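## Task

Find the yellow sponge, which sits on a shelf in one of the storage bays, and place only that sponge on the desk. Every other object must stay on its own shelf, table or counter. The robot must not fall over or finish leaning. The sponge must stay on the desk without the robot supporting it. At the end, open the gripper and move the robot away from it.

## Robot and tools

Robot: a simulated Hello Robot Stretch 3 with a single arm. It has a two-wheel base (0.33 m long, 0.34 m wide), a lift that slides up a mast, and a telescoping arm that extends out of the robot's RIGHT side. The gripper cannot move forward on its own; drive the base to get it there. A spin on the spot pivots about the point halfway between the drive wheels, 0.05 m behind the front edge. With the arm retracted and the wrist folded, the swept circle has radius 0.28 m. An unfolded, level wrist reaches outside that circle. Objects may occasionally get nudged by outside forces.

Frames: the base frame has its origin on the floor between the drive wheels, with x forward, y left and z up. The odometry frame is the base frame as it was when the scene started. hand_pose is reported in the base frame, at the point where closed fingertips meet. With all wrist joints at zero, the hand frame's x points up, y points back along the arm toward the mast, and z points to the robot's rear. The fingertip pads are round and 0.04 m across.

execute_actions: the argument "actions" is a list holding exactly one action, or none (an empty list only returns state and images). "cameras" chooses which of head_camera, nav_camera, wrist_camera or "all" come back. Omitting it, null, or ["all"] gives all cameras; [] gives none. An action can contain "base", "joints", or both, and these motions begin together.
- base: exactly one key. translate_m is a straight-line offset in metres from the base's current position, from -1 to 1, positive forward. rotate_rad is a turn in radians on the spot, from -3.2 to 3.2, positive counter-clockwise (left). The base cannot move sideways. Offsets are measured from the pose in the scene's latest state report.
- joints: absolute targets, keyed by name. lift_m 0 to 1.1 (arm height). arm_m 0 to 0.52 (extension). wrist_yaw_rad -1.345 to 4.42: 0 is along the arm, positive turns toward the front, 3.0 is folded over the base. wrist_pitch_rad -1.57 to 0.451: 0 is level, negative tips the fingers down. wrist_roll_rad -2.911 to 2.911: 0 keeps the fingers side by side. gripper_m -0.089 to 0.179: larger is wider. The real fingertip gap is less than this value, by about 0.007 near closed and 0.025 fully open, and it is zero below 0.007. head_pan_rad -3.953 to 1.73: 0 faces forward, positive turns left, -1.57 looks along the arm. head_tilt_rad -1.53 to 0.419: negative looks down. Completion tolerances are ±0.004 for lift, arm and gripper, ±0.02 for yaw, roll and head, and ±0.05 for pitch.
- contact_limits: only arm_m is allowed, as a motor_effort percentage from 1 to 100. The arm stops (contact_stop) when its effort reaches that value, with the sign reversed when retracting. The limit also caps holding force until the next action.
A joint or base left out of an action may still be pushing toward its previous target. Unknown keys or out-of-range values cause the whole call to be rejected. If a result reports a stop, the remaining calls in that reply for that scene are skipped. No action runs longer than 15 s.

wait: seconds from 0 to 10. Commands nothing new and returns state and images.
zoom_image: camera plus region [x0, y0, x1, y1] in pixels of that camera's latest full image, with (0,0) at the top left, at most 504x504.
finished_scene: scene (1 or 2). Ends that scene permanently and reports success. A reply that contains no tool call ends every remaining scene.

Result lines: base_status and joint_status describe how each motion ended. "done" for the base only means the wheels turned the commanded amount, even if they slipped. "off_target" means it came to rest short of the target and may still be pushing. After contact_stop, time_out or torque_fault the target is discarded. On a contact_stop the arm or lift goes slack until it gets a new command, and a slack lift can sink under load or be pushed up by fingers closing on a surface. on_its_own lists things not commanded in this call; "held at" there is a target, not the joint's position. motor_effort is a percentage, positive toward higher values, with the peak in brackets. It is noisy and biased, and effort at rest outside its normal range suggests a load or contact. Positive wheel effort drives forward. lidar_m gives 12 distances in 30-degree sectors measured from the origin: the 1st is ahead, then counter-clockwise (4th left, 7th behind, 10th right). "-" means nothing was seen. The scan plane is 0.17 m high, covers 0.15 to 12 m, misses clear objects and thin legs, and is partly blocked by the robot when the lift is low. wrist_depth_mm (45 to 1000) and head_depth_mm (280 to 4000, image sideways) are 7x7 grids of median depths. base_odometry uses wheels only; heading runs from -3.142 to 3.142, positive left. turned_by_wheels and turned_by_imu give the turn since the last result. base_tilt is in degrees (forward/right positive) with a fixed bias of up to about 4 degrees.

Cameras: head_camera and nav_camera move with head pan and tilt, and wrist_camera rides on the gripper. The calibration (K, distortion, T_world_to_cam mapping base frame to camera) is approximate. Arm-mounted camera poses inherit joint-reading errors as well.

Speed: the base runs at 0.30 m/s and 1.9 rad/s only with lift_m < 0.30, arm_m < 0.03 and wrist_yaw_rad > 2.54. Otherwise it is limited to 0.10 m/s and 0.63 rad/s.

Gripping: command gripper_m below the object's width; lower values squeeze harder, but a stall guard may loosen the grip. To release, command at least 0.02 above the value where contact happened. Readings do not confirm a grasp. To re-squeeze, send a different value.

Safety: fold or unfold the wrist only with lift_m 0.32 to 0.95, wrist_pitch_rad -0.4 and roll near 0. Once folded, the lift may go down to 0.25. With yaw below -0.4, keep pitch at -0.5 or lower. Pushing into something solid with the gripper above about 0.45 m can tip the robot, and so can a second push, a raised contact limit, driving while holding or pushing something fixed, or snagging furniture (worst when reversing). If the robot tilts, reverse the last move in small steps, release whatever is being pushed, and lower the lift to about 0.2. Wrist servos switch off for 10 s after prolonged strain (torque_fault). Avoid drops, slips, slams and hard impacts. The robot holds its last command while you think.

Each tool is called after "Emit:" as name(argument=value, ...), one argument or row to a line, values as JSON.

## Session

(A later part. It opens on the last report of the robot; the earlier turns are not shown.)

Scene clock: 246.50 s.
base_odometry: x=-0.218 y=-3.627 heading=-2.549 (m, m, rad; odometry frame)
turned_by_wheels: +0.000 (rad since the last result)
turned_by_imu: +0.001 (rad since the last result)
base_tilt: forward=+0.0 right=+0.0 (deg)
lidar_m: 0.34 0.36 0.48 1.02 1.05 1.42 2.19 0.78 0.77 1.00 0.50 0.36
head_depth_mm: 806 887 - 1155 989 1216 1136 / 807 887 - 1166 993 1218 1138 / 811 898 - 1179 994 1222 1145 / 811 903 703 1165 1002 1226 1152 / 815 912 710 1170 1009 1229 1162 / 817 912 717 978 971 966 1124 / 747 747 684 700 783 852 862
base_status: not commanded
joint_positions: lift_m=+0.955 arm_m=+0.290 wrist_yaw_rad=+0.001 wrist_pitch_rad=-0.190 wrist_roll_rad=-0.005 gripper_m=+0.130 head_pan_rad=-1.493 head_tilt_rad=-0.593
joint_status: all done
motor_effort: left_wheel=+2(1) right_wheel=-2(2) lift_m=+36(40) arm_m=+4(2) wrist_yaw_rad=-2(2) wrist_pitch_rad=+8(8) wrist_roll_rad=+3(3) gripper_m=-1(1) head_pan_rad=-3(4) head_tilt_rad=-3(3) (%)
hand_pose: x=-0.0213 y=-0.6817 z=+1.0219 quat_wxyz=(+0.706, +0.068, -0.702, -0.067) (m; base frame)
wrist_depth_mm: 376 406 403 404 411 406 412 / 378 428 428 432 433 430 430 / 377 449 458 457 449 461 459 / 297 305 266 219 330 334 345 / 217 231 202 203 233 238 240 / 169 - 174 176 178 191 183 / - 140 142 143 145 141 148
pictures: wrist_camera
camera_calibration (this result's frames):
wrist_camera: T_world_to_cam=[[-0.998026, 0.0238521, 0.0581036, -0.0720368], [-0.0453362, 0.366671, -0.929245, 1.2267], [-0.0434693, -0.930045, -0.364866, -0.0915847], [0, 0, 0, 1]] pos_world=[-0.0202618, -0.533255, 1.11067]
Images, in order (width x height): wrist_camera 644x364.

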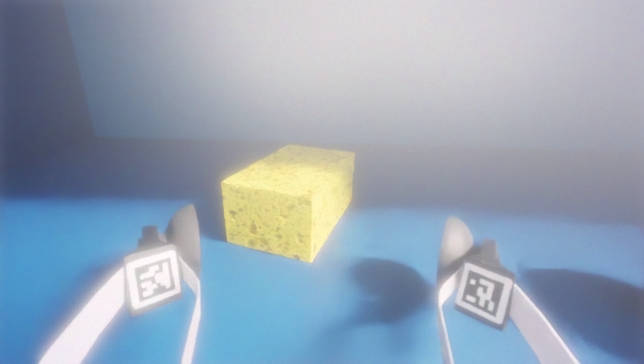

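Emit:
execute_actions(
  actions=[
    {"base":{"translate_m":0.015},"joints":{"arm_m":0.36,"lift_m":0.945}},
  ],
  cameras=["wrist_camera"],
)

Emit:
execute_actions(
  actions=[
    {"joints":{"gripper_m":0.02}},
  ],
  cameras=["wrist_camera"],
)

Emit:
execute_actions(
  actions=[
    {"joints":{"lift_m":0.97}},
  ],
  cameras=["wrist_camera"],
)

Scene clock: 255.87 s.
base_odometry: x=-0.230 y=-3.635 heading=-2.548 (m, m, rad; odometry frame)
turned_by_wheels: +0.000 (rad since the last result)
turned_by_imu: +0.001 (rad since the last result)
base_tilt: forward=+0.1 right=+0.0 (deg)
lidar_m: 0.33 0.34 0.46 1.02 1.06 1.42 2.20 0.78 0.78 0.99 0.48 0.34
head_depth_mm: 807 886 - 1170 993 1214 1133 / 812 876 599 1154 993 1215 1139 / 810 890 - 1163 999 1217 1146 / 811 906 672 1163 1004 1227 1157 / 813 911 710 1166 1009 1231 1162 / 816 897 716 928 951 939 1088 / 710 706 665 662 745 830 827
base_status: done
joint_positions: lift_m=+0.945 arm_m=+0.360 wrist_yaw_rad=-0.003 wrist_pitch_rad=-0.179 wrist_roll_rad=-0.005 gripper_m=+0.130 head_pan_rad=-1.493 head_tilt_rad=-0.593
joint_status: all done
motor_effort: left_wheel=+1(8) right_wheel=-1(4) lift_m=+34(35) arm_m=+5(5) wrist_yaw_rad=+3(4) wrist_pitch_rad=+4(8) wrist_roll_rad=+3(3) gripper_m=-1(1) head_pan_rad=-4(4) head_tilt_rad=-3(3) (%)
hand_pose: x=-0.0222 y=-0.7524 z=+1.0145 quat_wxyz=(+0.706, +0.063, -0.702, -0.064) (m; base frame)
wrist_depth_mm: 339 344 343 346 346 345 350 / 359 360 365 365 362 364 368 / 367 382 384 385 389 390 392 / 285 290 296 182 310 328 331 / 203 219 129 128 218 225 228 / 159 - 134 120 167 179 172 / - 131 133 128 136 133 139
pictures: wrist_camera
camera_calibration (this result's frames):
wrist_camera: T_world_to_cam=[[-0.997934, 0.0279445, 0.0578529, -0.067452], [-0.0440967, 0.356972, -0.933074, 1.24239], [-0.0467262, -0.933697, -0.355002, -0.172865], [0, 0, 0, 1]] pos_world=[-0.0206046, -0.603018, 1.10178]
Images, in order (width x height): wrist_camera 644x364.

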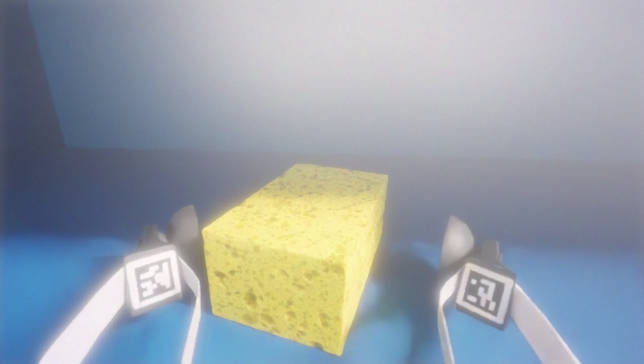

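Scene clock: 257.47 s.
base_odometry: x=-0.230 y=-3.635 heading=-2.549 (m, m, rad; odometry frame)
turned_by_wheels: +0.000 (rad since the last result)
turned_by_imu: +0.000 (rad since the last result)
base_tilt: forward=+0.1 right=+0.0 (deg)
lidar_m: 0.33 0.34 0.46 1.02 1.05 1.42 2.19 0.78 0.78 0.99 0.48 0.34
head_depth_mm: 804 887 - 1166 989 1212 1137 / 809 875 600 1159 996 1217 1140 / 810 889 - 1156 999 1224 1146 / 813 903 703 1165 1003 1224 1153 / 813 912 710 1173 1007 1231 1164 / 815 899 714 923 951 937 1087 / 709 706 666 664 746 828 825
base_status: not commanded
joint_positions: lift_m=+0.945 arm_m=+0.360 wrist_yaw_rad=-0.004 wrist_pitch_rad=-0.177 wrist_roll_rad=-0.005 gripper_m=+0.021 head_pan_rad=-1.493 head_tilt_rad=-0.593
joint_status: all done
motor_effort: left_wheel=+0(1) right_wheel=+1(1) lift_m=+34(35) arm_m=+4(4) wrist_yaw_rad=+5(5) wrist_pitch_rad=+3(4) wrist_roll_rad=+2(2) gripper_m=-28(100) head_pan_rad=-4(4) head_tilt_rad=-3(3) (%)
hand_pose: x=-0.0225 y=-0.7527 z=+1.0152 quat_wxyz=(+0.706, +0.061, -0.702, -0.064) (m; base frame)
wrist_depth_mm: 339 340 345 343 343 350 352 / 355 359 362 361 365 364 370 / 367 379 384 384 389 387 392 / 288 293 300 184 293 322 330 / 205 208 145 129 208 224 227 / 160 161 137 128 123 170 173 / 131 132 133 132 134 138 140
pictures: wrist_camera
camera_calibration (this result's frames):
wrist_camera: T_world_to_cam=[[-0.9979, 0.0292857, 0.0577737, -0.0666867], [-0.0436699, 0.354554, -0.934015, 1.24221], [-0.0478372, -0.934577, -0.35253, -0.176073], [0, 0, 0, 1]] pos_world=[-0.0207221, -0.603033, 1.10203]
Images, in order (width x height): wrist_camera 644x364.

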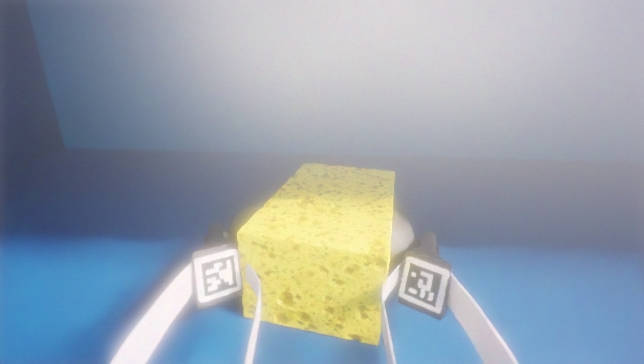

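Scene clock: 258.47 s.
base_odometry: x=-0.230 y=-3.635 heading=-2.548 (m, m, rad; odometry frame)
turned_by_wheels: +0.000 (rad since the last result)
turned_by_imu: +0.000 (rad since the last result)
base_tilt: forward=+0.1 right=+0.0 (deg)
lidar_m: 0.33 0.34 0.46 1.02 1.06 1.42 2.19 0.78 0.78 0.99 0.48 0.34
head_depth_mm: 806 870 655 1152 991 1212 1136 / 807 870 627 1157 997 1218 1135 / 811 877 630 1156 1002 1226 1145 / 811 902 705 1161 1000 1227 1156 / 813 913 712 1164 1007 1231 1166 / 818 897 716 925 948 935 1084 / 707 707 665 663 746 827 826
base_status: not commanded
joint_positions: lift_m=+0.970 arm_m=+0.360 wrist_yaw_rad=-0.002 wrist_pitch_rad=-0.187 wrist_roll_rad=-0.005 gripper_m=+0.025 head_pan_rad=-1.493 head_tilt_rad=-0.593
joint_status: all done
motor_effort: left_wheel=+1(1) right_wheel=+0(1) lift_m=+49(50) arm_m=+4(4) wrist_yaw_rad=+2(5) wrist_pitch_rad=+7(7) wrist_roll_rad=+2(3) gripper_m=-26(28) head_pan_rad=-5(4) head_tilt_rad=-3(3) (%)
hand_pose: x=-0.0220 y=-0.7519 z=+1.0371 quat_wxyz=(+0.706, +0.066, -0.702, -0.067) (m; base frame)
wrist_depth_mm: 337 341 341 342 343 347 350 / 356 366 366 362 366 364 370 / 364 381 385 388 385 389 393 / 333 345 354 184 343 378 392 / 241 247 145 129 246 265 272 / 190 194 137 127 125 203 205 / 157 157 160 150 160 165 167
pictures: wrist_camera
camera_calibration (this result's frames):
wrist_camera: T_world_to_cam=[[-0.997956, 0.0267398, 0.0580382, -0.0696842], [-0.0443356, 0.364347, -0.930207, 1.26585], [-0.0460196, -0.930879, -0.362417, -0.154555], [0, 0, 0, 1]] pos_world=[-0.020532, -0.603217, 1.12554]
Images, in order (width x height): wrist_camera 644x364.

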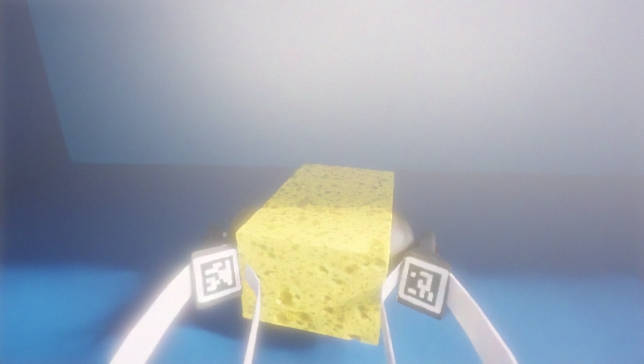

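Emit:
execute_actions(
  actions=[
    {"joints":{"arm_m":0.0}},
  ],
  cameras=[],
)

Emit:
execute_actions(
  actions=[
    {"base":{"translate_m":-1.0},"joints":{"lift_m":0.9,"wrist_pitch_rad":-0.4}},
  ],
  cameras=[],
)

Emit:
execute_actions(
  actions=[
    {"base":{"translate_m":-1.0},"joints":{"wrist_yaw_rad":2.8}},
  ],
  cameras=[],
)

Emit:
execute_actions(
  actions=[
    {"base":{"rotate_rad":-1.6},"joints":{"head_pan_rad":-1.57,"head_tilt_rad":-0.9}},
  ],
  cameras=["nav_camera"],
)

Scene clock: 275.63 s.
base_odometry: x=-0.230 y=-3.635 heading=-2.548 (m, m, rad; odometry frame)
turned_by_wheels: +0.000 (rad since the last result)
turned_by_imu: +0.001 (rad since the last result)
base_tilt: forward=+0.0 right=+0.0 (deg)
lidar_m: 0.33 0.34 0.46 1.02 1.05 1.42 2.20 0.78 0.78 0.99 0.48 0.34
head_depth_mm: 805 883 656 1151 - - - / 811 888 695 581 - - - / 812 893 701 430 - - 1139 / 812 906 707 866 1005 1230 1153 / 816 909 713 1169 1004 1229 1163 / 816 899 716 928 951 936 1084 / 711 706 665 663 746 830 826
base_status: not commanded
joint_positions: lift_m=+0.970 arm_m=+0.000 wrist_yaw_rad=-0.001 wrist_pitch_rad=-0.188 wrist_roll_rad=-0.005 gripper_m=+0.028 head_pan_rad=-1.493 head_tilt_rad=-0.593
joint_status: all done
on_its_own: gripper_m is held at +0.027, not at your +0.020, by its stall guard, which is not easing now
motor_effort: left_wheel=+1(1) right_wheel=-1(1) lift_m=+49(49) arm_m=-3(9) wrist_yaw_rad=+2(3) wrist_pitch_rad=+7(7) wrist_roll_rad=+3(3) gripper_m=-24(24) head_pan_rad=-4(4) head_tilt_rad=-3(3) (%)
hand_pose: x=-0.0217 y=-0.3925 z=+1.0368 quat_wxyz=(+0.706, +0.067, -0.702, -0.067) (m; base frame)
wrist_depth_mm: 364 519 650 675 673 667 588 / 366 519 711 698 703 692 585 / 372 497 585 619 640 597 534 / 336 342 355 185 347 381 394 / 354 476 145 129 325 746 537 / 369 506 136 127 124 810 588 / 382 503 680 648 699 714 580
pictures: none
No camera images: the call's "cameras" was empty. Leave "cameras" out to get every camera's image.

Scene clock: 286.93 s.
base_odometry: x=+0.599 y=-3.076 heading=-2.548 (m, m, rad; odometry frame)
turned_by_wheels: +0.000 (rad since the last result)
turned_by_imu: -0.004 (rad since the last result)
base_tilt: forward=+0.0 right=+0.0 (deg)
lidar_m: 1.33 1.37 1.04 1.00 1.03 1.01 1.80 2.07 0.75 1.02 0.66 1.39
head_depth_mm: 827 907 690 1173 989 - - / 826 911 695 1180 962 - - / 830 909 701 1180 516 - - / 832 914 706 1182 1036 1261 1168 / 833 917 712 1194 1009 1259 1167 / 833 923 716 1158 1011 1138 1169 / 824 882 723 822 867 967 1175
base_status: done
joint_positions: lift_m=+0.900 arm_m=+0.000 wrist_yaw_rad=-0.001 wrist_pitch_rad=-0.416 wrist_roll_rad=-0.005 gripper_m=+0.028 head_pan_rad=-1.493 head_tilt_rad=-0.593
joint_status: all done
on_its_own: gripper_m is held at +0.027, not at your +0.020, by its stall guard, which is not easing now
motor_effort: left_wheel=+3(5) right_wheel=-2(6) lift_m=+37(43) arm_m=-4(4) wrist_yaw_rad=+1(1) wrist_pitch_rad=+6(7) wrist_roll_rad=+2(3) gripper_m=-24(23) head_pan_rad=-4(4) head_tilt_rad=-3(3) (%)
hand_pose: x=-0.0217 y=-0.3699 z=+0.9133 quat_wxyz=(+0.694, +0.146, -0.690, -0.146) (m; base frame)
wrist_depth_mm: 281 280 287 291 287 291 312 / 434 641 745 733 741 726 495 / 436 633 815 825 829 756 518 / 438 652 861 184 869 748 518 / 450 640 144 128 687 689 513 / 490 571 136 127 124 609 536 / 592 613 930 915 923 625 -
pictures: none
No camera images: the call's "cameras" was empty. Leave "cameras" out to get every camera's image.

Scene clock: 298.23 s.
base_odometry: x=+1.428 y=-2.517 heading=-2.548 (m, m, rad; odometry frame)
turned_by_wheels: +0.000 (rad since the last result)
turned_by_imu: -0.004 (rad since the last result)
base_tilt: forward=+0.0 right=+0.0 (deg)
lidar_m: 2.33 1.42 0.59 0.55 0.56 1.16 0.80 1.00 1.99 2.05 0.75 1.44
head_depth_mm: 3238 3635 2965 2151 1687 - - / 3247 3667 2986 2173 1700 1473 - / 3245 3626 3020 2191 1696 1518 - / 3243 3667 3048 2197 1705 - 1129 / 3228 3588 2932 2196 1719 1440 1166 / 1834 2213 2466 2208 1719 1416 1199 / 2032 2298 2518 1218 1208 1202 1189
base_status: done
joint_positions: lift_m=+0.900 arm_m=+0.000 wrist_yaw_rad=+2.798 wrist_pitch_rad=-0.416 wrist_roll_rad=-0.005 gripper_m=+0.028 head_pan_rad=-1.493 head_tilt_rad=-0.593
joint_status: all done
on_its_own: gripper_m is held at +0.027, not at your +0.020, by its stall guard, which is not easing now
motor_effort: left_wheel=+4(6) right_wheel=-3(6) lift_m=+36(36) arm_m=-3(4) wrist_yaw_rad=+2(3) wrist_pitch_rad=+6(6) wrist_roll_rad=+2(3) gripper_m=-24(24) head_pan_rad=-3(3) head_tilt_rad=-3(3) (%)
hand_pose: x=+0.0544 y=+0.0662 z=+0.9133 quat_wxyz=(+0.262, +0.705, +0.027, +0.659) (m; base frame)
wrist_depth_mm: 770 796 870 951 - - - / - 875 974 - - - - / - 945 - - - - - / - 979 - 186 - - - / - 794 144 129 - - - / - - 136 127 125 - - / - - 986 982 - - -
pictures: none
No camera images: the call's "cameras" was empty. Leave "cameras" out to get every camera's image.

Scene clock: 301.70 s.
base_odometry: x=+1.428 y=-2.517 heading=+2.135 (m, m, rad; odometry frame)
turned_by_wheels: -1.600 (rad since the last result)
turned_by_imu: -1.573 (rad since the last result)
base_tilt: forward=+0.1 right=+0.0 (deg)
lidar_m: 2.30 0.75 1.40 2.33 1.46 1.02 0.55 0.56 1.17 0.80 1.00 1.93
head_depth_mm: 754 1583 1768 - - 1220 1094 / 757 1568 1794 1681 - 1223 1127 / 757 1554 1795 1632 - - - / 761 1193 1333 1645 - - - / 766 1191 1125 1646 1324 1227 1120 / 767 1223 1705 1602 1404 1232 1098 / 769 663 1763 1616 1402 1234 1103
base_status: done
joint_positions: lift_m=+0.900 arm_m=+0.000 wrist_yaw_rad=+2.798 wrist_pitch_rad=-0.416 wrist_roll_rad=-0.005 gripper_m=+0.028 head_pan_rad=-1.563 head_tilt_rad=-0.889
joint_status: all done
on_its_own: gripper_m is held at +0.027, not at your +0.020, by its stall guard, which is not easing now
motor_effort: left_wheel=+4(11) right_wheel=-3(8) lift_m=+36(36) arm_m=-4(3) wrist_yaw_rad=+2(2) wrist_pitch_rad=+6(6) wrist_roll_rad=+3(2) gripper_m=-24(24) head_pan_rad=-4(13) head_tilt_rad=-5(26) (%)
hand_pose: x=+0.0544 y=+0.0662 z=+0.9133 quat_wxyz=(+0.262, +0.705, +0.027, +0.659) (m; base frame)
wrist_depth_mm: - - - - - 651 740 / - - - - - 731 871 / - - - - - 832 - / - - - 185 887 940 - / - - 144 128 930 - - / - - 136 127 124 - - / - - - 984 - - -
pictures: nav_camera (sideways: a quarter turn counterclockwise sets it upright)
camera_calibration (this result's frames):
nav_camera: T_world_to_cam=[[0.0333352, -0.800723, 0.598106, -0.739861], [-0.999109, -0.0422011, -0.000812469, 0.0591108], [0.0258913, -0.597546, -0.801417, 0.997691], [0, 0, 0, 1]] pos_world=[0.05789, 0.00623721, 1.24213]
Images, in order (width x height): nav_camera 672x504.

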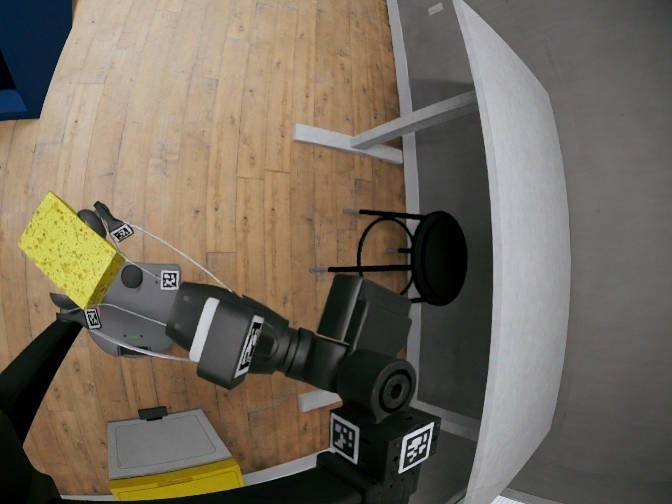

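Emit:
execute_actions(
  actions=[
    {"base":{"rotate_rad":-0.9}},
  ],
  cameras=[],
)

Emit:
execute_actions(
  actions=[
    {"base":{"translate_m":0.4}},
  ],
  cameras=[],
)

Emit:
execute_actions(
  actions=[
    {"base":{"rotate_rad":0.9}},
  ],
  cameras=[],
)

Emit:
execute_actions(
  actions=[
    {"joints":{"wrist_yaw_rad":0}},
  ],
  cameras=[],
)

Emit:
execute_actions(
  actions=[
    {"joints":{"arm_m":0.4,"wrist_pitch_rad":-0.3}},
  ],
)

Scene clock: 314.77 s.
base_odometry: x=+1.428 y=-2.517 heading=+1.235 (m, m, rad; odometry frame)
turned_by_wheels: -0.900 (rad since the last result)
turned_by_imu: -0.884 (rad since the last result)
base_tilt: forward=+0.1 right=+0.0 (deg)
lidar_m: 1.16 2.26 2.03 0.75 1.64 2.33 1.26 0.57 0.55 0.58 1.17 0.80
head_depth_mm: 849 981 1133 - - 1198 1094 / 903 1052 1224 1106 - 1222 1129 / 950 1134 1366 1599 - - - / 1011 1224 1506 1649 - - - / 1079 1339 1672 1642 1318 1228 1116 / 876 1474 1806 1577 1401 1230 1100 / 772 1616 1498 1592 1399 1235 1103
base_status: done
joint_positions: lift_m=+0.900 arm_m=+0.000 wrist_yaw_rad=+2.798 wrist_pitch_rad=-0.416 wrist_roll_rad=-0.005 gripper_m=+0.028 head_pan_rad=-1.563 head_tilt_rad=-0.889
joint_status: not commanded
on_its_own: gripper_m is held at +0.027, not at your +0.020, by its stall guard, which is not easing now
motor_effort: left_wheel=+4(10) right_wheel=-4(7) lift_m=+36(36) arm_m=-3(3) wrist_yaw_rad=+2(3) wrist_pitch_rad=+6(6) wrist_roll_rad=+2(3) gripper_m=-25(23) head_pan_rad=-3(5) head_tilt_rad=-5(5) (%)
hand_pose: x=+0.0544 y=+0.0662 z=+0.9133 quat_wxyz=(+0.262, +0.705, +0.027, +0.659) (m; base frame)
wrist_depth_mm: - - 832 - - - - / - - 910 - - - - / - - 923 - - - - / - - - 184 - - - / - - 145 128 - - - / - - 136 127 125 - - / - - - 987 - - -
pictures: none
No camera images: the call's "cameras" was empty. Leave "cameras" out to get every camera's image.

Scene clock: 320.00 s.
base_odometry: x=+1.560 y=-2.140 heading=+1.235 (m, m, rad; odometry frame)
turned_by_wheels: +0.000 (rad since the last result)
turned_by_imu: +0.004 (rad since the last result)
base_tilt: forward=+0.0 right=+0.0 (deg)
lidar_m: 0.76 1.76 2.30 1.03 0.98 2.63 1.56 0.79 0.78 1.07 0.52 0.64
head_depth_mm: 1036 1226 1431 - - 1217 1095 / 822 1303 1563 1676 - 1222 1131 / 759 1406 1695 1651 - - - / 761 632 1760 1616 - - - / 764 595 1447 1646 1325 1229 1115 / 767 596 509 1609 1364 1229 1102 / 769 599 490 890 1347 1235 1104
base_status: done
joint_positions: lift_m=+0.900 arm_m=+0.000 wrist_yaw_rad=+2.798 wrist_pitch_rad=-0.416 wrist_roll_rad=-0.005 gripper_m=+0.028 head_pan_rad=-1.563 head_tilt_rad=-0.889
joint_status: not commanded
on_its_own: gripper_m is held at +0.027, not at your +0.020, by its stall guard, which is not easing now
motor_effort: left_wheel=+4(12) right_wheel=-3(3) lift_m=+36(36) arm_m=-4(3) wrist_yaw_rad=+3(2) wrist_pitch_rad=+6(7) wrist_roll_rad=+2(2) gripper_m=-24(23) head_pan_rad=-4(4) head_tilt_rad=-5(5) (%)
hand_pose: x=+0.0544 y=+0.0662 z=+0.9133 quat_wxyz=(+0.262, +0.705, +0.027, +0.659) (m; base frame)
wrist_depth_mm: 763 - - - - - - / - 975 - - - - - / - - - - - - - / - - - 185 - - - / - - 145 129 - - - / - - 136 127 125 - - / - - - 990 - - -
pictures: none
No camera images: the call's "cameras" was empty. Leave "cameras" out to get every camera's image.

Scene clock: 322.37 s.
base_odometry: x=+1.560 y=-2.140 heading=+2.135 (m, m, rad; odometry frame)
turned_by_wheels: +0.900 (rad since the last result)
turned_by_imu: +0.885 (rad since the last result)
base_tilt: forward=+0.1 right=+0.0 (deg)
lidar_m: 3.51 1.91 0.87 1.71 1.81 0.83 0.78 1.07 0.52 0.64 0.76 1.50
head_depth_mm: 752 588 483 - - 1224 1095 / 756 590 484 448 - 1225 1128 / 757 590 485 674 - - - / 760 593 487 443 - - - / 764 595 488 449 1321 1233 1118 / 766 597 489 1511 1386 1234 1102 / 772 599 490 1081 1351 1213 1105
base_status: done
joint_positions: lift_m=+0.900 arm_m=+0.000 wrist_yaw_rad=+2.798 wrist_pitch_rad=-0.416 wrist_roll_rad=-0.005 gripper_m=+0.028 head_pan_rad=-1.563 head_tilt_rad=-0.889
joint_status: not commanded
on_its_own: gripper_m is held at +0.027, not at your +0.020, by its stall guard, which is not easing now
motor_effort: left_wheel=-4(9) right_wheel=+3(7) lift_m=+36(36) arm_m=-3(3) wrist_yaw_rad=+3(2) wrist_pitch_rad=+6(6) wrist_roll_rad=+2(3) gripper_m=-24(23) head_pan_rad=-4(4) head_tilt_rad=-5(5) (%)
hand_pose: x=+0.0544 y=+0.0662 z=+0.9133 quat_wxyz=(+0.262, +0.705, +0.027, +0.659) (m; base frame)
wrist_depth_mm: - - - 886 914 - - / - - - 947 - - - / - - - - - - - / - - - 184 - - - / - - 145 128 - - - / - - 136 127 124 - - / - - - 995 - - -
pictures: none
No camera images: the call's "cameras" was empty. Leave "cameras" out to get every camera's image.

Scene clock: 324.77 s.
base_odometry: x=+1.560 y=-2.140 heading=+2.135 (m, m, rad; odometry frame)
turned_by_wheels: +0.000 (rad since the last result)
turned_by_imu: +0.001 (rad since the last result)
base_tilt: forward=+0.1 right=+0.0 (deg)
lidar_m: 3.51 1.91 0.87 1.71 1.81 0.82 0.78 1.06 0.52 0.64 0.76 1.50
head_depth_mm: 754 588 483 - - 1175 1093 / 754 589 484 453 - 1183 1129 / 758 591 486 - - 1182 1142 / 761 593 486 482 1362 1229 1130 / 761 594 488 1510 1393 1234 1099 / 766 597 488 1514 1397 1237 1099 / 770 597 490 1078 1346 1217 1103
base_status: not commanded
joint_positions: lift_m=+0.900 arm_m=+0.000 wrist_yaw_rad=+0.012 wrist_pitch_rad=-0.485 wrist_roll_rad=+0.001 gripper_m=+0.028 head_pan_rad=-1.563 head_tilt_rad=-0.889
joint_status: all done
on_its_own: gripper_m is held at +0.027, not at your +0.020, by its stall guard, which is not easing now; wrist_yaw_rad is at rest, and its effort (-15) is outside its rest range (-12 to +12); wrist_pitch_rad is at rest, and its effort (+35) is outside its rest range (-20 to +32)
motor_effort: left_wheel=-2(4) right_wheel=-1(3) lift_m=+45(46) arm_m=-1(3) wrist_yaw_rad=-15(25) wrist_pitch_rad=+35(35) wrist_roll_rad=+0(2) gripper_m=-25(26) head_pan_rad=-4(3) head_tilt_rad=-6(5) (%)
hand_pose: x=-0.0189 y=-0.3605 z=+0.8978 quat_wxyz=(+0.687, +0.174, -0.685, -0.166) (m; base frame)
wrist_depth_mm: 284 290 300 309 316 326 340 / 191 193 196 200 204 207 213 / 143 145 146 149 150 153 154 / 114 116 117 118 120 121 122 / 104 105 107 109 111 112 114 / - 762 136 126 320 - 898 / 997 963 987 747 956 - 994
pictures: none
No camera images: the call's "cameras" was empty. Leave "cameras" out to get every camera's image.

Scene clock: 339.77 s.
torque_fault: wrist_pitch_rad switched itself off since the last result.
base_odometry: x=+1.560 y=-2.140 heading=+2.135 (m, m, rad; odometry frame)
turned_by_wheels: +0.000 (rad since the last result)
turned_by_imu: -0.157 (rad since the last result)
base_tilt: forward=-0.5 right=-0.9 (deg)
lidar_m: 2.44 1.93 0.89 0.87 2.19 0.86 0.76 1.17 1.05 0.52 0.65 0.79
head_depth_mm: 773 - - 1564 1382 1227 1095 / 808 - 490 1606 1395 1228 1134 / 797 - - 973 1363 1230 - / 784 629 497 559 1370 1232 1136 / 791 612 497 949 1403 1237 1106 / 796 614 500 1530 1413 1235 1109 / 803 618 502 1489 1412 1236 1112
base_status: not commanded
joint_positions: lift_m=+0.901 arm_m=+0.202 wrist_yaw_rad=+0.006 wrist_pitch_rad=-1.460 wrist_roll_rad=-0.011 gripper_m=+0.028 head_pan_rad=-1.565 head_tilt_rad=-0.895
joint_status: arm_m contact_stop (moved +0.202 of +0.400); wrist_pitch_rad torque_fault (moved -0.975 of +0.185)
on_its_own: gripper_m is held at +0.027, not at your +0.020, by its stall guard, which is not easing now; arm_m is slack since a contact_stop, until your next command for it (your +0.400 is given up); wrist_pitch_rad is off since a torque_fault, and then holds where it rests, not at your -0.300
motor_effort: left_wheel=+3(40) right_wheel=+1(5) lift_m=+26(86) arm_m=+3(39) wrist_yaw_rad=-7(30) wrist_pitch_rad=+0(100) wrist_roll_rad=+5(20) gripper_m=-24(27) head_pan_rad=-4(4) head_tilt_rad=-2(5) (%)
hand_pose: x=-0.0216 y=-0.3516 z=+0.7819 quat_wxyz=(+0.531, +0.476, -0.522, -0.468) (m; base frame)
wrist_depth_mm: - - - - - - - / - - - - - - - / - - - - - - - / - - - - - - - / - - - - - - - / - - - - - - - / - - - - - - -
pictures: head_camera (sideways: a quarter turn clockwise sets it upright), nav_camera (sideways: a quarter turn counterclockwise sets it upright), wrist_camera
camera_calibration (this result's frames):
head_camera: T_world_to_cam=[[0.0479564, 0.811541, -0.582325, 0.780035], [0.997983, -0.0632064, -0.00589868, -0.000230349], [-0.0415937, -0.580867, -0.812935, 1.01867], [0, 0, 0, 1]] pos_world=[0.00519243, -0.0413333, 1.28234]
nav_camera: T_world_to_cam=[[0.0322086, -0.804272, 0.593388, -0.733707], [-0.999168, -0.0407627, -0.00101529, 0.0593752], [0.0250046, -0.592862, -0.804916, 1.00225], [0, 0, 0, 1]] pos_world=[0.0578966, 0.00651411, 1.24216]
wrist_camera: T_world_to_cam=[[-0.99734, -0.0596, 0.0419511, -0.0829709], [-0.0563341, 0.99558, 0.0751428, 0.318183], [-0.0462442, 0.0725797, -0.99629, 0.974047], [0, 0, 0, 1]] pos_world=[-0.0197817, -0.392418, 0.950005]
Images, in order (width x height): head_camera 896x504, nav_camera 672x504, wrist_camera 644x364.

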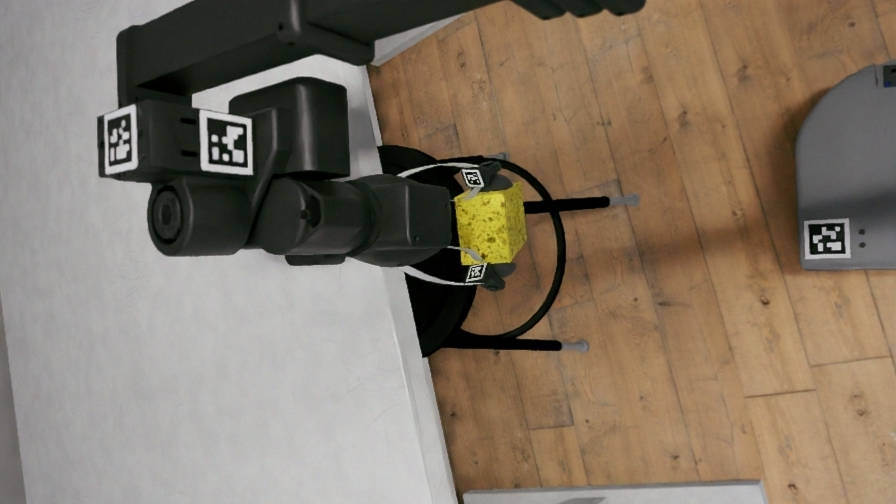

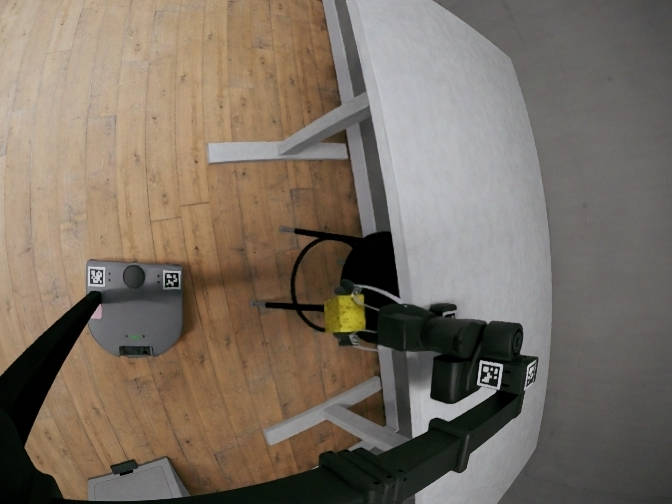

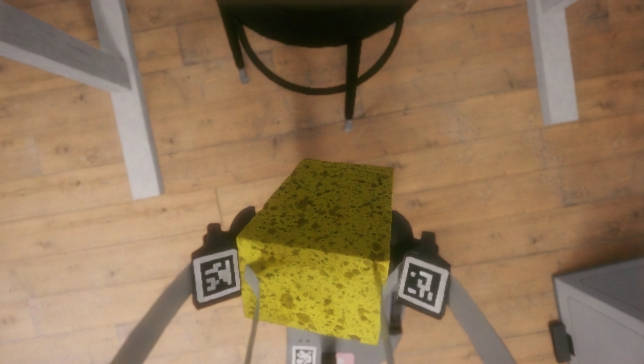

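Emit:
execute_actions(
  actions=[
    {"joints":{"arm_m":0.0}},
  ],
  cameras=[],
)

Emit:
execute_actions(
  actions=[
    {"joints":{"lift_m":1.09}},
  ],
  cameras=[],
)

Emit:
wait(
  seconds=8,
)

Emit:
execute_actions(
  actions=[
    {"joints":{"wrist_pitch_rad":-0.2}},
  ],
)

Scene clock: 347.93 s.
base_odometry: x=+1.560 y=-2.140 heading=+2.135 (m, m, rad; odometry frame)
turned_by_wheels: +0.000 (rad since the last result)
turned_by_imu: -0.017 (rad since the last result)
base_tilt: forward=+0.1 right=+0.0 (deg)
lidar_m: 2.35 1.93 0.90 0.88 2.25 0.87 0.75 1.17 1.05 0.51 0.65 0.79
head_depth_mm: 743 581 492 - - 1181 1095 / 744 585 480 1682 - 1178 1131 / 746 586 482 939 - - - / 750 588 483 914 1351 1190 1131 / 754 589 484 920 1363 1230 1103 / 754 591 486 1505 1397 1230 1097 / 759 592 486 441 1395 1234 1102
base_status: not commanded
joint_positions: lift_m=+0.900 arm_m=+0.000 wrist_yaw_rad=+0.000 wrist_pitch_rad=-1.401 wrist_roll_rad=+0.001 gripper_m=+0.028 head_pan_rad=-1.565 head_tilt_rad=-0.895
joint_status: all done
on_its_own: wrist_pitch_rad is held at -1.402, not at your -0.300, since a torque_fault; gripper_m is held at +0.027, not at your +0.020, by its stall guard, which is not easing now
motor_effort: left_wheel=+3(4) right_wheel=-2(5) lift_m=+36(39) arm_m=-4(12) wrist_yaw_rad=-1(9) wrist_pitch_rad=-1(31) wrist_roll_rad=+0(7) gripper_m=-24(23) head_pan_rad=-2(4) head_tilt_rad=-2(2) (%)
hand_pose: x=-0.0216 y=-0.1649 z=+0.7823 quat_wxyz=(+0.540, +0.456, -0.541, -0.456) (m; base frame)
wrist_depth_mm: 916 933 935 934 923 957 939 / 937 919 958 927 968 948 992 / 900 899 960 934 949 912 933 / 958 948 931 181 930 949 942 / 926 933 545 131 935 977 851 / 943 924 137 128 124 955 836 / 926 941 971 552 929 993 892
pictures: none
No camera images: the call's "cameras" was empty. Leave "cameras" out to get every camera's image.

Scene clock: 350.50 s.
base_odometry: x=+1.560 y=-2.140 heading=+2.135 (m, m, rad; odometry frame)
turned_by_wheels: +0.000 (rad since the last result)
turned_by_imu: +0.000 (rad since the last result)
base_tilt: forward=+0.0 right=+0.0 (deg)
lidar_m: 2.35 1.93 0.90 0.88 2.25 0.87 0.75 1.17 1.04 0.51 0.65 0.78
head_depth_mm: - - - 1526 1341 1225 1096 / - - - - - 1222 1128 / - - - - - 1203 - / 751 607 466 - 296 1205 1129 / 752 589 485 922 1348 1232 1103 / 754 592 485 1511 1390 1231 1097 / 759 592 487 441 1395 1235 1104
base_status: not commanded
joint_positions: lift_m=+1.090 arm_m=+0.000 wrist_yaw_rad=+0.000 wrist_pitch_rad=-1.401 wrist_roll_rad=+0.001 gripper_m=+0.028 head_pan_rad=-1.565 head_tilt_rad=-0.895
joint_status: all done
on_its_own: wrist_pitch_rad is held at -1.402, not at your -0.300, since a torque_fault; gripper_m is held at +0.027, not at your +0.020, by its stall guard, which is not easing now
motor_effort: left_wheel=+3(3) right_wheel=-2(2) lift_m=+49(48) arm_m=-3(3) wrist_yaw_rad=-1(1) wrist_pitch_rad=-1(1) wrist_roll_rad=+0(0) gripper_m=-24(23) head_pan_rad=-4(4) head_tilt_rad=-3(2) (%)
hand_pose: x=-0.0216 y=-0.1649 z=+0.9719 quat_wxyz=(+0.540, +0.456, -0.541, -0.456) (m; base frame)
wrist_depth_mm: - - - - - - - / - - - - - - - / - - - - - - - / - - - 180 - - - / - - - 131 - - 846 / - - 138 128 126 - 867 / - - - - - - 890
pictures: none
No camera images: the call's "cameras" was empty. Leave "cameras" out to get every camera's image.

Scene clock: 358.50 s.
base_odometry: x=+1.560 y=-2.140 heading=+2.135 (m, m, rad; odometry frame)
turned_by_wheels: +0.000 (rad since the last result)
turned_by_imu: +0.001 (rad since the last result)
base_tilt: forward=+0.0 right=+0.0 (deg)
lidar_m: 2.36 1.93 0.90 0.88 2.25 0.87 0.75 1.17 1.04 0.51 0.65 0.78
head_depth_mm: - - - 1521 1344 1219 1090 / - - - - - 1223 1133 / - - - - - 1202 - / 751 606 466 - 296 1204 1131 / 750 588 484 922 1340 1224 1101 / 756 590 485 1512 1396 1227 1106 / 758 594 487 442 1395 1234 1098
base_status: not commanded
joint_positions: lift_m=+1.090 arm_m=+0.000 wrist_yaw_rad=+0.000 wrist_pitch_rad=-1.401 wrist_roll_rad=+0.001 gripper_m=+0.028 head_pan_rad=-1.565 head_tilt_rad=-0.895
joint_status: all done
on_its_own: wrist_pitch_rad is held at -1.402, not at your -0.300, since a torque_fault; gripper_m is held at +0.027, not at your +0.020, by its stall guard, which is not easing now
motor_effort: left_wheel=+3(3) right_wheel=-2(2) lift_m=+49(48) arm_m=-4(3) wrist_yaw_rad=-1(1) wrist_pitch_rad=-1(1) wrist_roll_rad=+0(0) gripper_m=-24(23) head_pan_rad=-4(4) head_tilt_rad=-3(2) (%)
hand_pose: x=-0.0216 y=-0.1649 z=+0.9719 quat_wxyz=(+0.540, +0.456, -0.541, -0.456) (m; base frame)
wrist_depth_mm: - - - - - - - / - - - - - - - / - - - - - - - / - - - 181 - - - / - - - 131 - - 883 / - - 137 128 126 - 852 / - - - - - - 902
wait: 8.00 s; at rest by 0.27 s
pictures: head_camera (sideways: a quarter turn clockwise sets it upright), nav_camera (sideways: a quarter turn counterclockwise sets it upright), wrist_camera
camera_calibration (this result's frames):
head_camera: T_world_to_cam=[[0.0479557, 0.811541, -0.582324, 0.780035], [0.997983, -0.0632056, -0.0058987, -0.000230322], [-0.0415932, -0.580867, -0.812935, 1.01867], [0, 0, 0, 1]] pos_world=[0.00519247, -0.0413333, 1.28234]
nav_camera: T_world_to_cam=[[0.0322093, -0.804272, 0.593387, -0.733706], [-0.999168, -0.0407635, -0.0010153, 0.0593752], [0.0250051, -0.592861, -0.804916, 1.00225], [0, 0, 0, 1]] pos_world=[0.0578966, 0.00651417, 1.24216]
wrist_camera: T_world_to_cam=[[-0.998301, -0.0392882, 0.0430325, -0.0775632], [-0.0386489, 0.999131, 0.01559, 0.176929], [-0.0436076, 0.0139003, -0.998952, 1.14276], [0, 0, 0, 1]] pos_world=[-0.0207604, -0.195707, 1.14214]
Images, in order (width x height): head_camera 896x504, nav_camera 672x504, wrist_camera 644x364.

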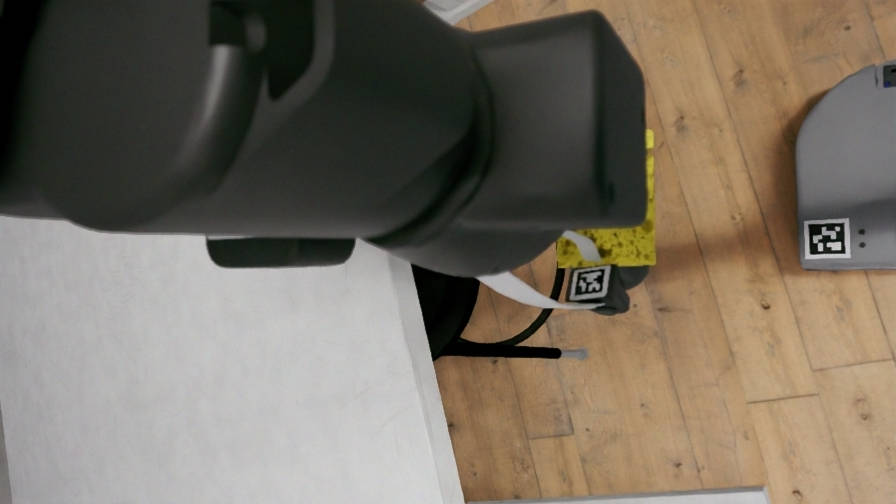

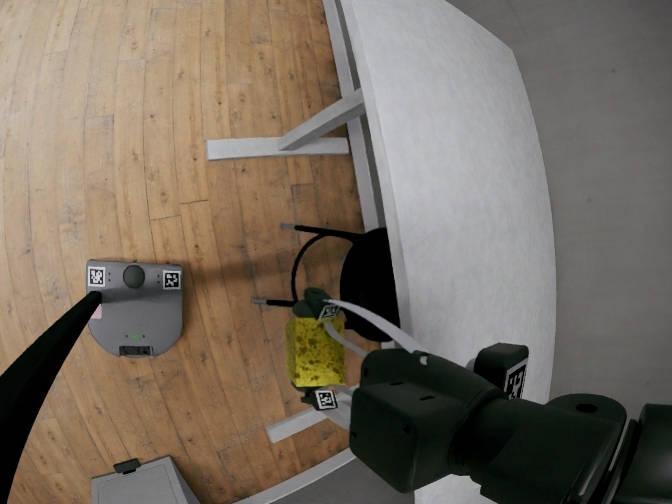

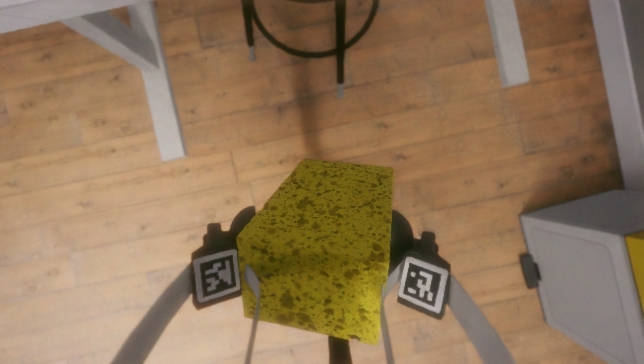

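Scene clock: 359.93 s.
base_odometry: x=+1.560 y=-2.140 heading=+2.135 (m, m, rad; odometry frame)
turned_by_wheels: +0.000 (rad since the last result)
turned_by_imu: +0.000 (rad since the last result)
base_tilt: forward=+0.0 right=-0.1 (deg)
lidar_m: 2.36 1.92 0.90 0.88 2.25 0.87 0.75 1.17 1.05 0.51 0.65 0.78
head_depth_mm: - - - 1557 1380 1221 1097 / - - - 1541 1379 1222 1131 / - - - 1311 1360 1223 - / 285 553 472 915 1359 1223 1131 / 754 588 484 921 1364 1227 1101 / 755 590 485 1506 1394 1227 1101 / 759 594 487 442 1396 1233 1102
base_status: not commanded
joint_positions: lift_m=+1.090 arm_m=+0.000 wrist_yaw_rad=+0.000 wrist_pitch_rad=-0.223 wrist_roll_rad=+0.001 gripper_m=+0.028 head_pan_rad=-1.565 head_tilt_rad=-0.895
joint_status: all done
on_its_own: gripper_m is held at +0.027, not at your +0.020, by its stall guard, which is not easing now
motor_effort: left_wheel=+3(2) right_wheel=-2(2) lift_m=+49(49) arm_m=-3(4) wrist_yaw_rad=+0(1) wrist_pitch_rad=+9(10) wrist_roll_rad=+0(0) gripper_m=-23(24) head_pan_rad=-3(2) head_tilt_rad=-2(3) (%)
hand_pose: x=-0.0215 y=-0.3899 z=+1.1484 quat_wxyz=(+0.703, +0.079, -0.703, -0.079) (m; base frame)
wrist_depth_mm: 687 705 767 804 837 907 915 / 718 740 784 837 904 990 974 / 753 789 850 900 966 - 979 / 684 702 704 180 696 755 779 / 505 506 306 132 501 548 548 / 397 407 137 127 125 418 427 / 331 336 334 318 333 344 350
pictures: head_camera (sideways: a quarter turn clockwise sets it upright), nav_camera (sideways: a quarter turn counterclockwise sets it upright), wrist_camera
camera_calibration (this result's frames):
head_camera: T_world_to_cam=[[0.0479557, 0.811541, -0.582325, 0.780035], [0.997983, -0.0632056, -0.0058987, -0.000230328], [-0.0415932, -0.580867, -0.812935, 1.01867], [0, 0, 0, 1]] pos_world=[0.00519247, -0.0413333, 1.28234]
nav_camera: T_world_to_cam=[[0.0322093, -0.804272, 0.593388, -0.733706], [-0.999168, -0.0407635, -0.0010153, 0.0593752], [0.0250051, -0.592861, -0.804916, 1.00225], [0, 0, 0, 1]] pos_world=[0.0578966, 0.00651416, 1.24216]
wrist_camera: T_world_to_cam=[[-0.998301, 0.0238907, 0.0531494, -0.0808144], [-0.0393254, 0.396863, -0.917035, 1.23518], [-0.0430016, -0.917567, -0.39525, 0.265798], [0, 0, 0, 1]] pos_world=[-0.0206735, -0.244379, 1.24205]
Images, in order (width x height): head_camera 896x504, nav_camera 672x504, wrist_camera 644x364.

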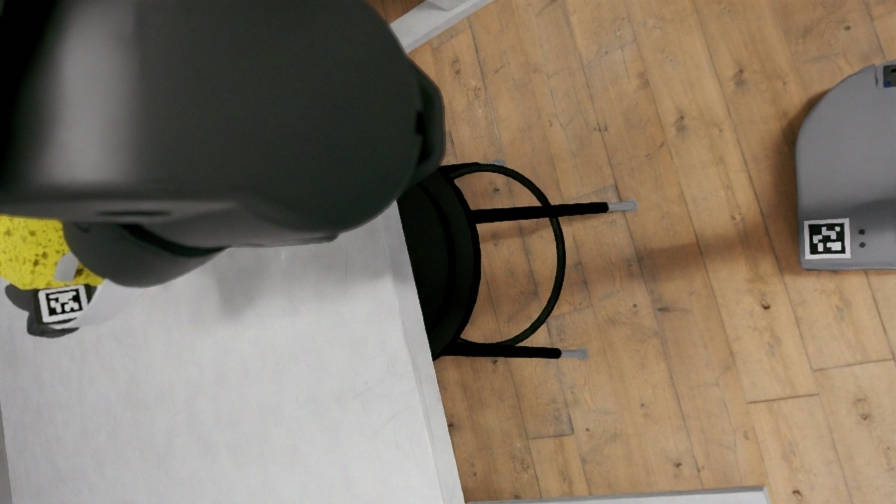

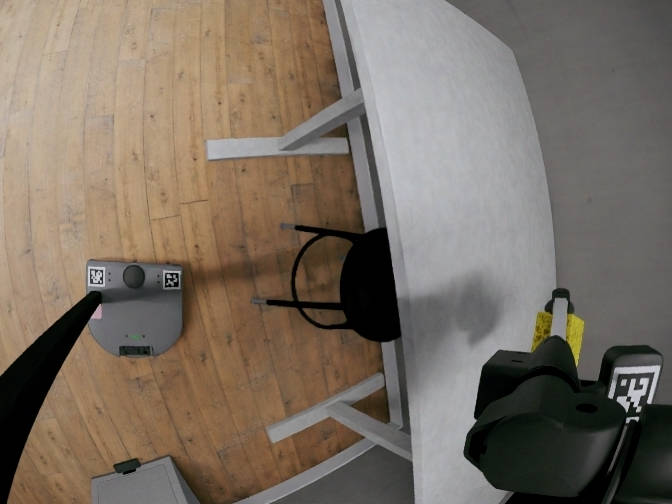

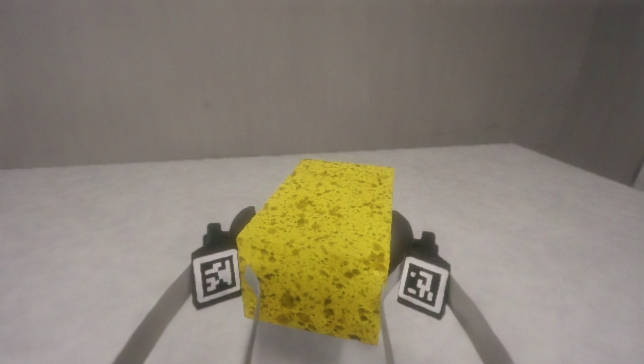

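Emit:
execute_actions(
  actions=[
    {"joints":{"arm_m":0.2,"lift_m":0.98}},
  ],
  cameras=[],
)

Emit:
execute_actions(
  actions=[
    {"joints":{"lift_m":0.95}},
  ],
  cameras=["wrist_camera"],
)

Scene clock: 369.97 s.
base_odometry: x=+1.560 y=-2.140 heading=+2.135 (m, m, rad; odometry frame)
turned_by_wheels: +0.000 (rad since the last result)
turned_by_imu: +0.001 (rad since the last result)
base_tilt: forward=+0.1 right=+0.0 (deg)
lidar_m: 2.35 1.93 0.90 0.88 2.25 0.87 0.76 1.17 1.05 0.51 0.65 0.78
head_depth_mm: - 564 492 1573 1377 1217 1093 / - - 481 1590 1380 1221 1129 / - - 481 999 1355 1228 - / - 570 483 915 1360 1223 1131 / 754 589 484 921 1367 1226 1097 / 754 590 485 1504 1388 1227 1103 / 758 594 486 442 1398 1233 1098
base_status: not commanded
joint_positions: lift_m=+0.980 arm_m=+0.200 wrist_yaw_rad=+0.000 wrist_pitch_rad=-0.221 wrist_roll_rad=+0.001 gripper_m=+0.028 head_pan_rad=-1.565 head_tilt_rad=-0.895
joint_status: all done
on_its_own: gripper_m is held at +0.027, not at your +0.020, by its stall guard, which is not easing now
motor_effort: left_wheel=+2(3) right_wheel=-2(2) lift_m=+36(42) arm_m=+4(4) wrist_yaw_rad=+0(1) wrist_pitch_rad=+8(9) wrist_roll_rad=+0(0) gripper_m=-23(24) head_pan_rad=-3(3) head_tilt_rad=-2(2) (%)
hand_pose: x=-0.0215 y=-0.5894 z=+1.0392 quat_wxyz=(+0.703, +0.078, -0.703, -0.078) (m; base frame)
wrist_depth_mm: 535 555 597 631 650 718 783 / 557 589 622 664 720 764 839 / 583 620 641 702 733 772 848 / 426 434 444 181 434 463 469 / 317 322 220 131 315 341 342 / 251 252 137 127 125 262 265 / 207 209 210 199 211 215 218
pictures: none
No camera images: the call's "cameras" was empty. Leave "cameras" out to get every camera's image.

Scene clock: 371.03 s.
base_odometry: x=+1.560 y=-2.140 heading=+2.135 (m, m, rad; odometry frame)
turned_by_wheels: +0.000 (rad since the last result)
turned_by_imu: +0.000 (rad since the last result)
base_tilt: forward=+0.1 right=+0.0 (deg)
lidar_m: 2.34 1.93 0.90 0.88 2.25 0.87 0.76 1.17 1.04 0.51 0.65 0.78
head_depth_mm: - - 492 1579 1379 1219 1095 / - - 478 1586 1387 1224 1130 / - - 469 997 1363 1227 - / 812 - 471 917 1365 1231 1131 / 752 588 484 921 1364 1226 1099 / 756 591 485 1503 1391 1228 1104 / 756 593 487 441 1399 1231 1102
base_status: not commanded
joint_positions: lift_m=+0.950 arm_m=+0.200 wrist_yaw_rad=+0.000 wrist_pitch_rad=-0.221 wrist_roll_rad=+0.001 gripper_m=+0.028 head_pan_rad=-1.565 head_tilt_rad=-0.895
joint_status: all done
on_its_own: gripper_m is held at +0.027, not at your +0.020, by its stall guard, which is not easing now
motor_effort: left_wheel=+3(3) right_wheel=-2(2) lift_m=+36(38) arm_m=+4(4) wrist_yaw_rad=+0(0) wrist_pitch_rad=+8(8) wrist_roll_rad=+0(0) gripper_m=-23(24) head_pan_rad=-3(3) head_tilt_rad=-3(3) (%)
hand_pose: x=-0.0215 y=-0.5894 z=+1.0092 quat_wxyz=(+0.703, +0.078, -0.703, -0.078) (m; base frame)
wrist_depth_mm: 534 565 596 634 662 704 759 / 562 590 622 670 706 756 837 / 564 571 580 615 621 631 675 / 359 363 376 182 361 389 397 / 265 266 195 132 265 283 286 / 209 212 136 127 126 221 224 / 172 174 175 165 177 181 181
pictures: wrist_camera
camera_calibration (this result's frames):
wrist_camera: T_world_to_cam=[[-0.998301, 0.023969, 0.0531136, -0.0685654], [-0.0393255, 0.395498, -0.917624, 1.18645], [-0.0430009, -0.918154, -0.393884, 0.0259897], [0, 0, 0, 1]] pos_world=[-0.0206734, -0.443734, 1.1026]
Images, in order (width x height): wrist_camera 644x364.

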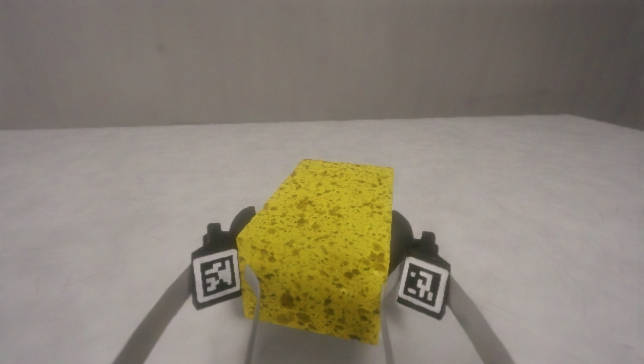

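Emit:
execute_actions(
  actions=[
    {"joints":{"lift_m":0.927}},
  ],
  cameras=[],
)

Emit:
execute_actions(
  actions=[
    {"joints":{"gripper_m":0.13}},
  ],
  cameras=[],
)

Emit:
execute_actions(
  actions=[
    {"joints":{"arm_m":0.0,"lift_m":0.96}},
  ],
  cameras=["wrist_camera"],
)

Scene clock: 377.40 s.
base_odometry: x=+1.560 y=-2.140 heading=+2.135 (m, m, rad; odometry frame)
turned_by_wheels: +0.000 (rad since the last result)
turned_by_imu: +0.001 (rad since the last result)
base_tilt: forward=+0.1 right=+0.0 (deg)
lidar_m: 2.35 1.94 0.90 0.88 2.25 0.87 0.76 1.17 1.04 0.51 0.65 0.78
head_depth_mm: 773 - 506 1572 1379 1222 1096 / 807 - 470 1595 1385 1223 1126 / 807 - 461 996 1350 1226 - / 782 - 471 917 1361 1225 1133 / 752 588 483 923 1360 1223 1097 / 756 591 485 1507 1394 1232 1101 / 758 592 487 442 1392 1233 1101
base_status: not commanded
joint_positions: lift_m=+0.927 arm_m=+0.200 wrist_yaw_rad=+0.000 wrist_pitch_rad=-0.221 wrist_roll_rad=+0.001 gripper_m=+0.028 head_pan_rad=-1.565 head_tilt_rad=-0.895
joint_status: all done
on_its_own: gripper_m is held at +0.027, not at your +0.020, by its stall guard, which is not easing now
motor_effort: left_wheel=+3(3) right_wheel=-2(2) lift_m=+36(36) arm_m=+4(4) wrist_yaw_rad=+0(1) wrist_pitch_rad=+8(8) wrist_roll_rad=+0(0) gripper_m=-23(24) head_pan_rad=-3(3) head_tilt_rad=-3(2) (%)
hand_pose: x=-0.0215 y=-0.5894 z=+0.9862 quat_wxyz=(+0.703, +0.078, -0.703, -0.078) (m; base frame)
wrist_depth_mm: 536 556 592 634 669 694 775 / 565 595 623 666 738 754 819 / 472 490 497 510 533 550 564 / 304 309 316 181 307 331 338 / 224 228 177 131 226 242 243 / 177 179 137 127 125 188 188 / 147 147 149 141 149 153 154
pictures: none
No camera images: the call's "cameras" was empty. Leave "cameras" out to get every camera's image.

Scene clock: 378.90 s.
base_odometry: x=+1.560 y=-2.140 heading=+2.135 (m, m, rad; odometry frame)
turned_by_wheels: +0.000 (rad since the last result)
turned_by_imu: +0.000 (rad since the last result)
base_tilt: forward=+0.0 right=+0.0 (deg)
lidar_m: 2.35 1.93 0.90 0.88 2.26 0.87 0.76 1.17 1.05 0.51 0.65 0.78
head_depth_mm: 770 - 505 1578 1384 1217 1096 / 808 - 470 1587 1377 1222 1131 / 808 - 462 998 1355 1225 - / 779 - 471 915 1361 1231 1131 / 751 580 485 921 1362 1229 1099 / 755 591 485 1502 1396 1228 1100 / 759 592 487 442 1393 1233 1100
base_status: not commanded
joint_positions: lift_m=+0.927 arm_m=+0.200 wrist_yaw_rad=+0.000 wrist_pitch_rad=-0.221 wrist_roll_rad=+0.001 gripper_m=+0.130 head_pan_rad=-1.565 head_tilt_rad=-0.895
joint_status: all done
motor_effort: left_wheel=+3(3) right_wheel=-2(2) lift_m=+36(36) arm_m=+4(4) wrist_yaw_rad=-1(0) wrist_pitch_rad=+8(8) wrist_roll_rad=+0(0) gripper_m=+1(100) head_pan_rad=-4(3) head_tilt_rad=-2(3) (%)
hand_pose: x=-0.0215 y=-0.5894 z=+0.9862 quat_wxyz=(+0.703, +0.078, -0.703, -0.078) (m; base frame)
wrist_depth_mm: 543 562 590 630 672 720 774 / 563 583 627 660 724 762 837 / 475 487 502 519 539 558 564 / 305 309 319 297 326 336 340 / 226 237 225 153 224 242 242 / 178 - 167 128 178 196 189 / - 148 147 137 152 148 155
pictures: none
No camera images: the call's "cameras" was empty. Leave "cameras" out to get every camera's image.

Scene clock: 381.60 s.
base_odometry: x=+1.560 y=-2.140 heading=+2.135 (m, m, rad; odometry frame)
turned_by_wheels: +0.000 (rad since the last result)
turned_by_imu: +0.000 (rad since the last result)
base_tilt: forward=+0.0 right=+0.0 (deg)
lidar_m: 2.35 1.93 0.90 0.88 2.25 0.87 0.76 1.17 1.05 0.51 0.65 0.78
head_depth_mm: 741 591 - - - 1197 1090 / 741 585 - - - 1224 1125 / 748 585 - - - 1225 - / 749 558 - 1209 1363 1223 1134 / 750 588 473 919 1369 1227 1098 / 756 590 485 1511 1391 1232 1102 / 760 592 486 442 1397 1231 1103
base_status: not commanded
joint_positions: lift_m=+0.960 arm_m=+0.000 wrist_yaw_rad=+0.000 wrist_pitch_rad=-0.220 wrist_roll_rad=+0.001 gripper_m=+0.130 head_pan_rad=-1.565 head_tilt_rad=-0.895
joint_status: all done
motor_effort: left_wheel=+2(2) right_wheel=-2(2) lift_m=+49(51) arm_m=-3(3) wrist_yaw_rad=-2(1) wrist_pitch_rad=+8(8) wrist_roll_rad=+0(0) gripper_m=+1(1) head_pan_rad=-3(3) head_tilt_rad=-2(3) (%)
hand_pose: x=-0.0215 y=-0.3901 z=+1.0191 quat_wxyz=(+0.703, +0.078, -0.703, -0.078) (m; base frame)
wrist_depth_mm: 679 705 756 807 869 897 924 / 718 738 798 850 914 973 954 / 596 613 632 651 663 697 713 / 383 392 397 344 417 420 434 / 283 300 291 292 300 306 308 / 224 - 230 229 234 249 237 / 191 186 189 191 191 186 199
pictures: wrist_camera
camera_calibration (this result's frames):
wrist_camera: T_world_to_cam=[[-0.998301, 0.0240382, 0.0530823, -0.07381], [-0.0393258, 0.394296, -0.918142, 1.11682], [-0.0430006, -0.918669, -0.392681, 0.211428], [0, 0, 0, 1]] pos_world=[-0.0206734, -0.24435, 1.11234]
Images, in order (width x height): wrist_camera 644x364.

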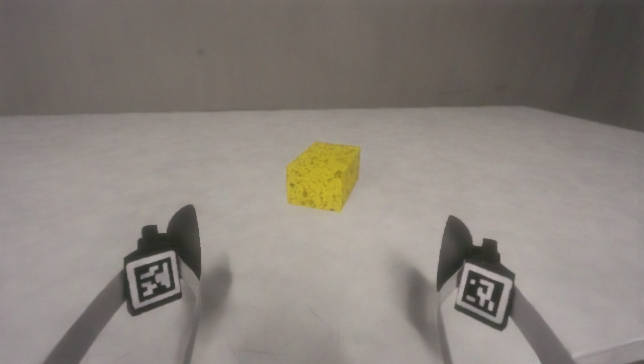

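Emit:
finished_scene(
  scene=2,
)

The scene is finished: the task was done.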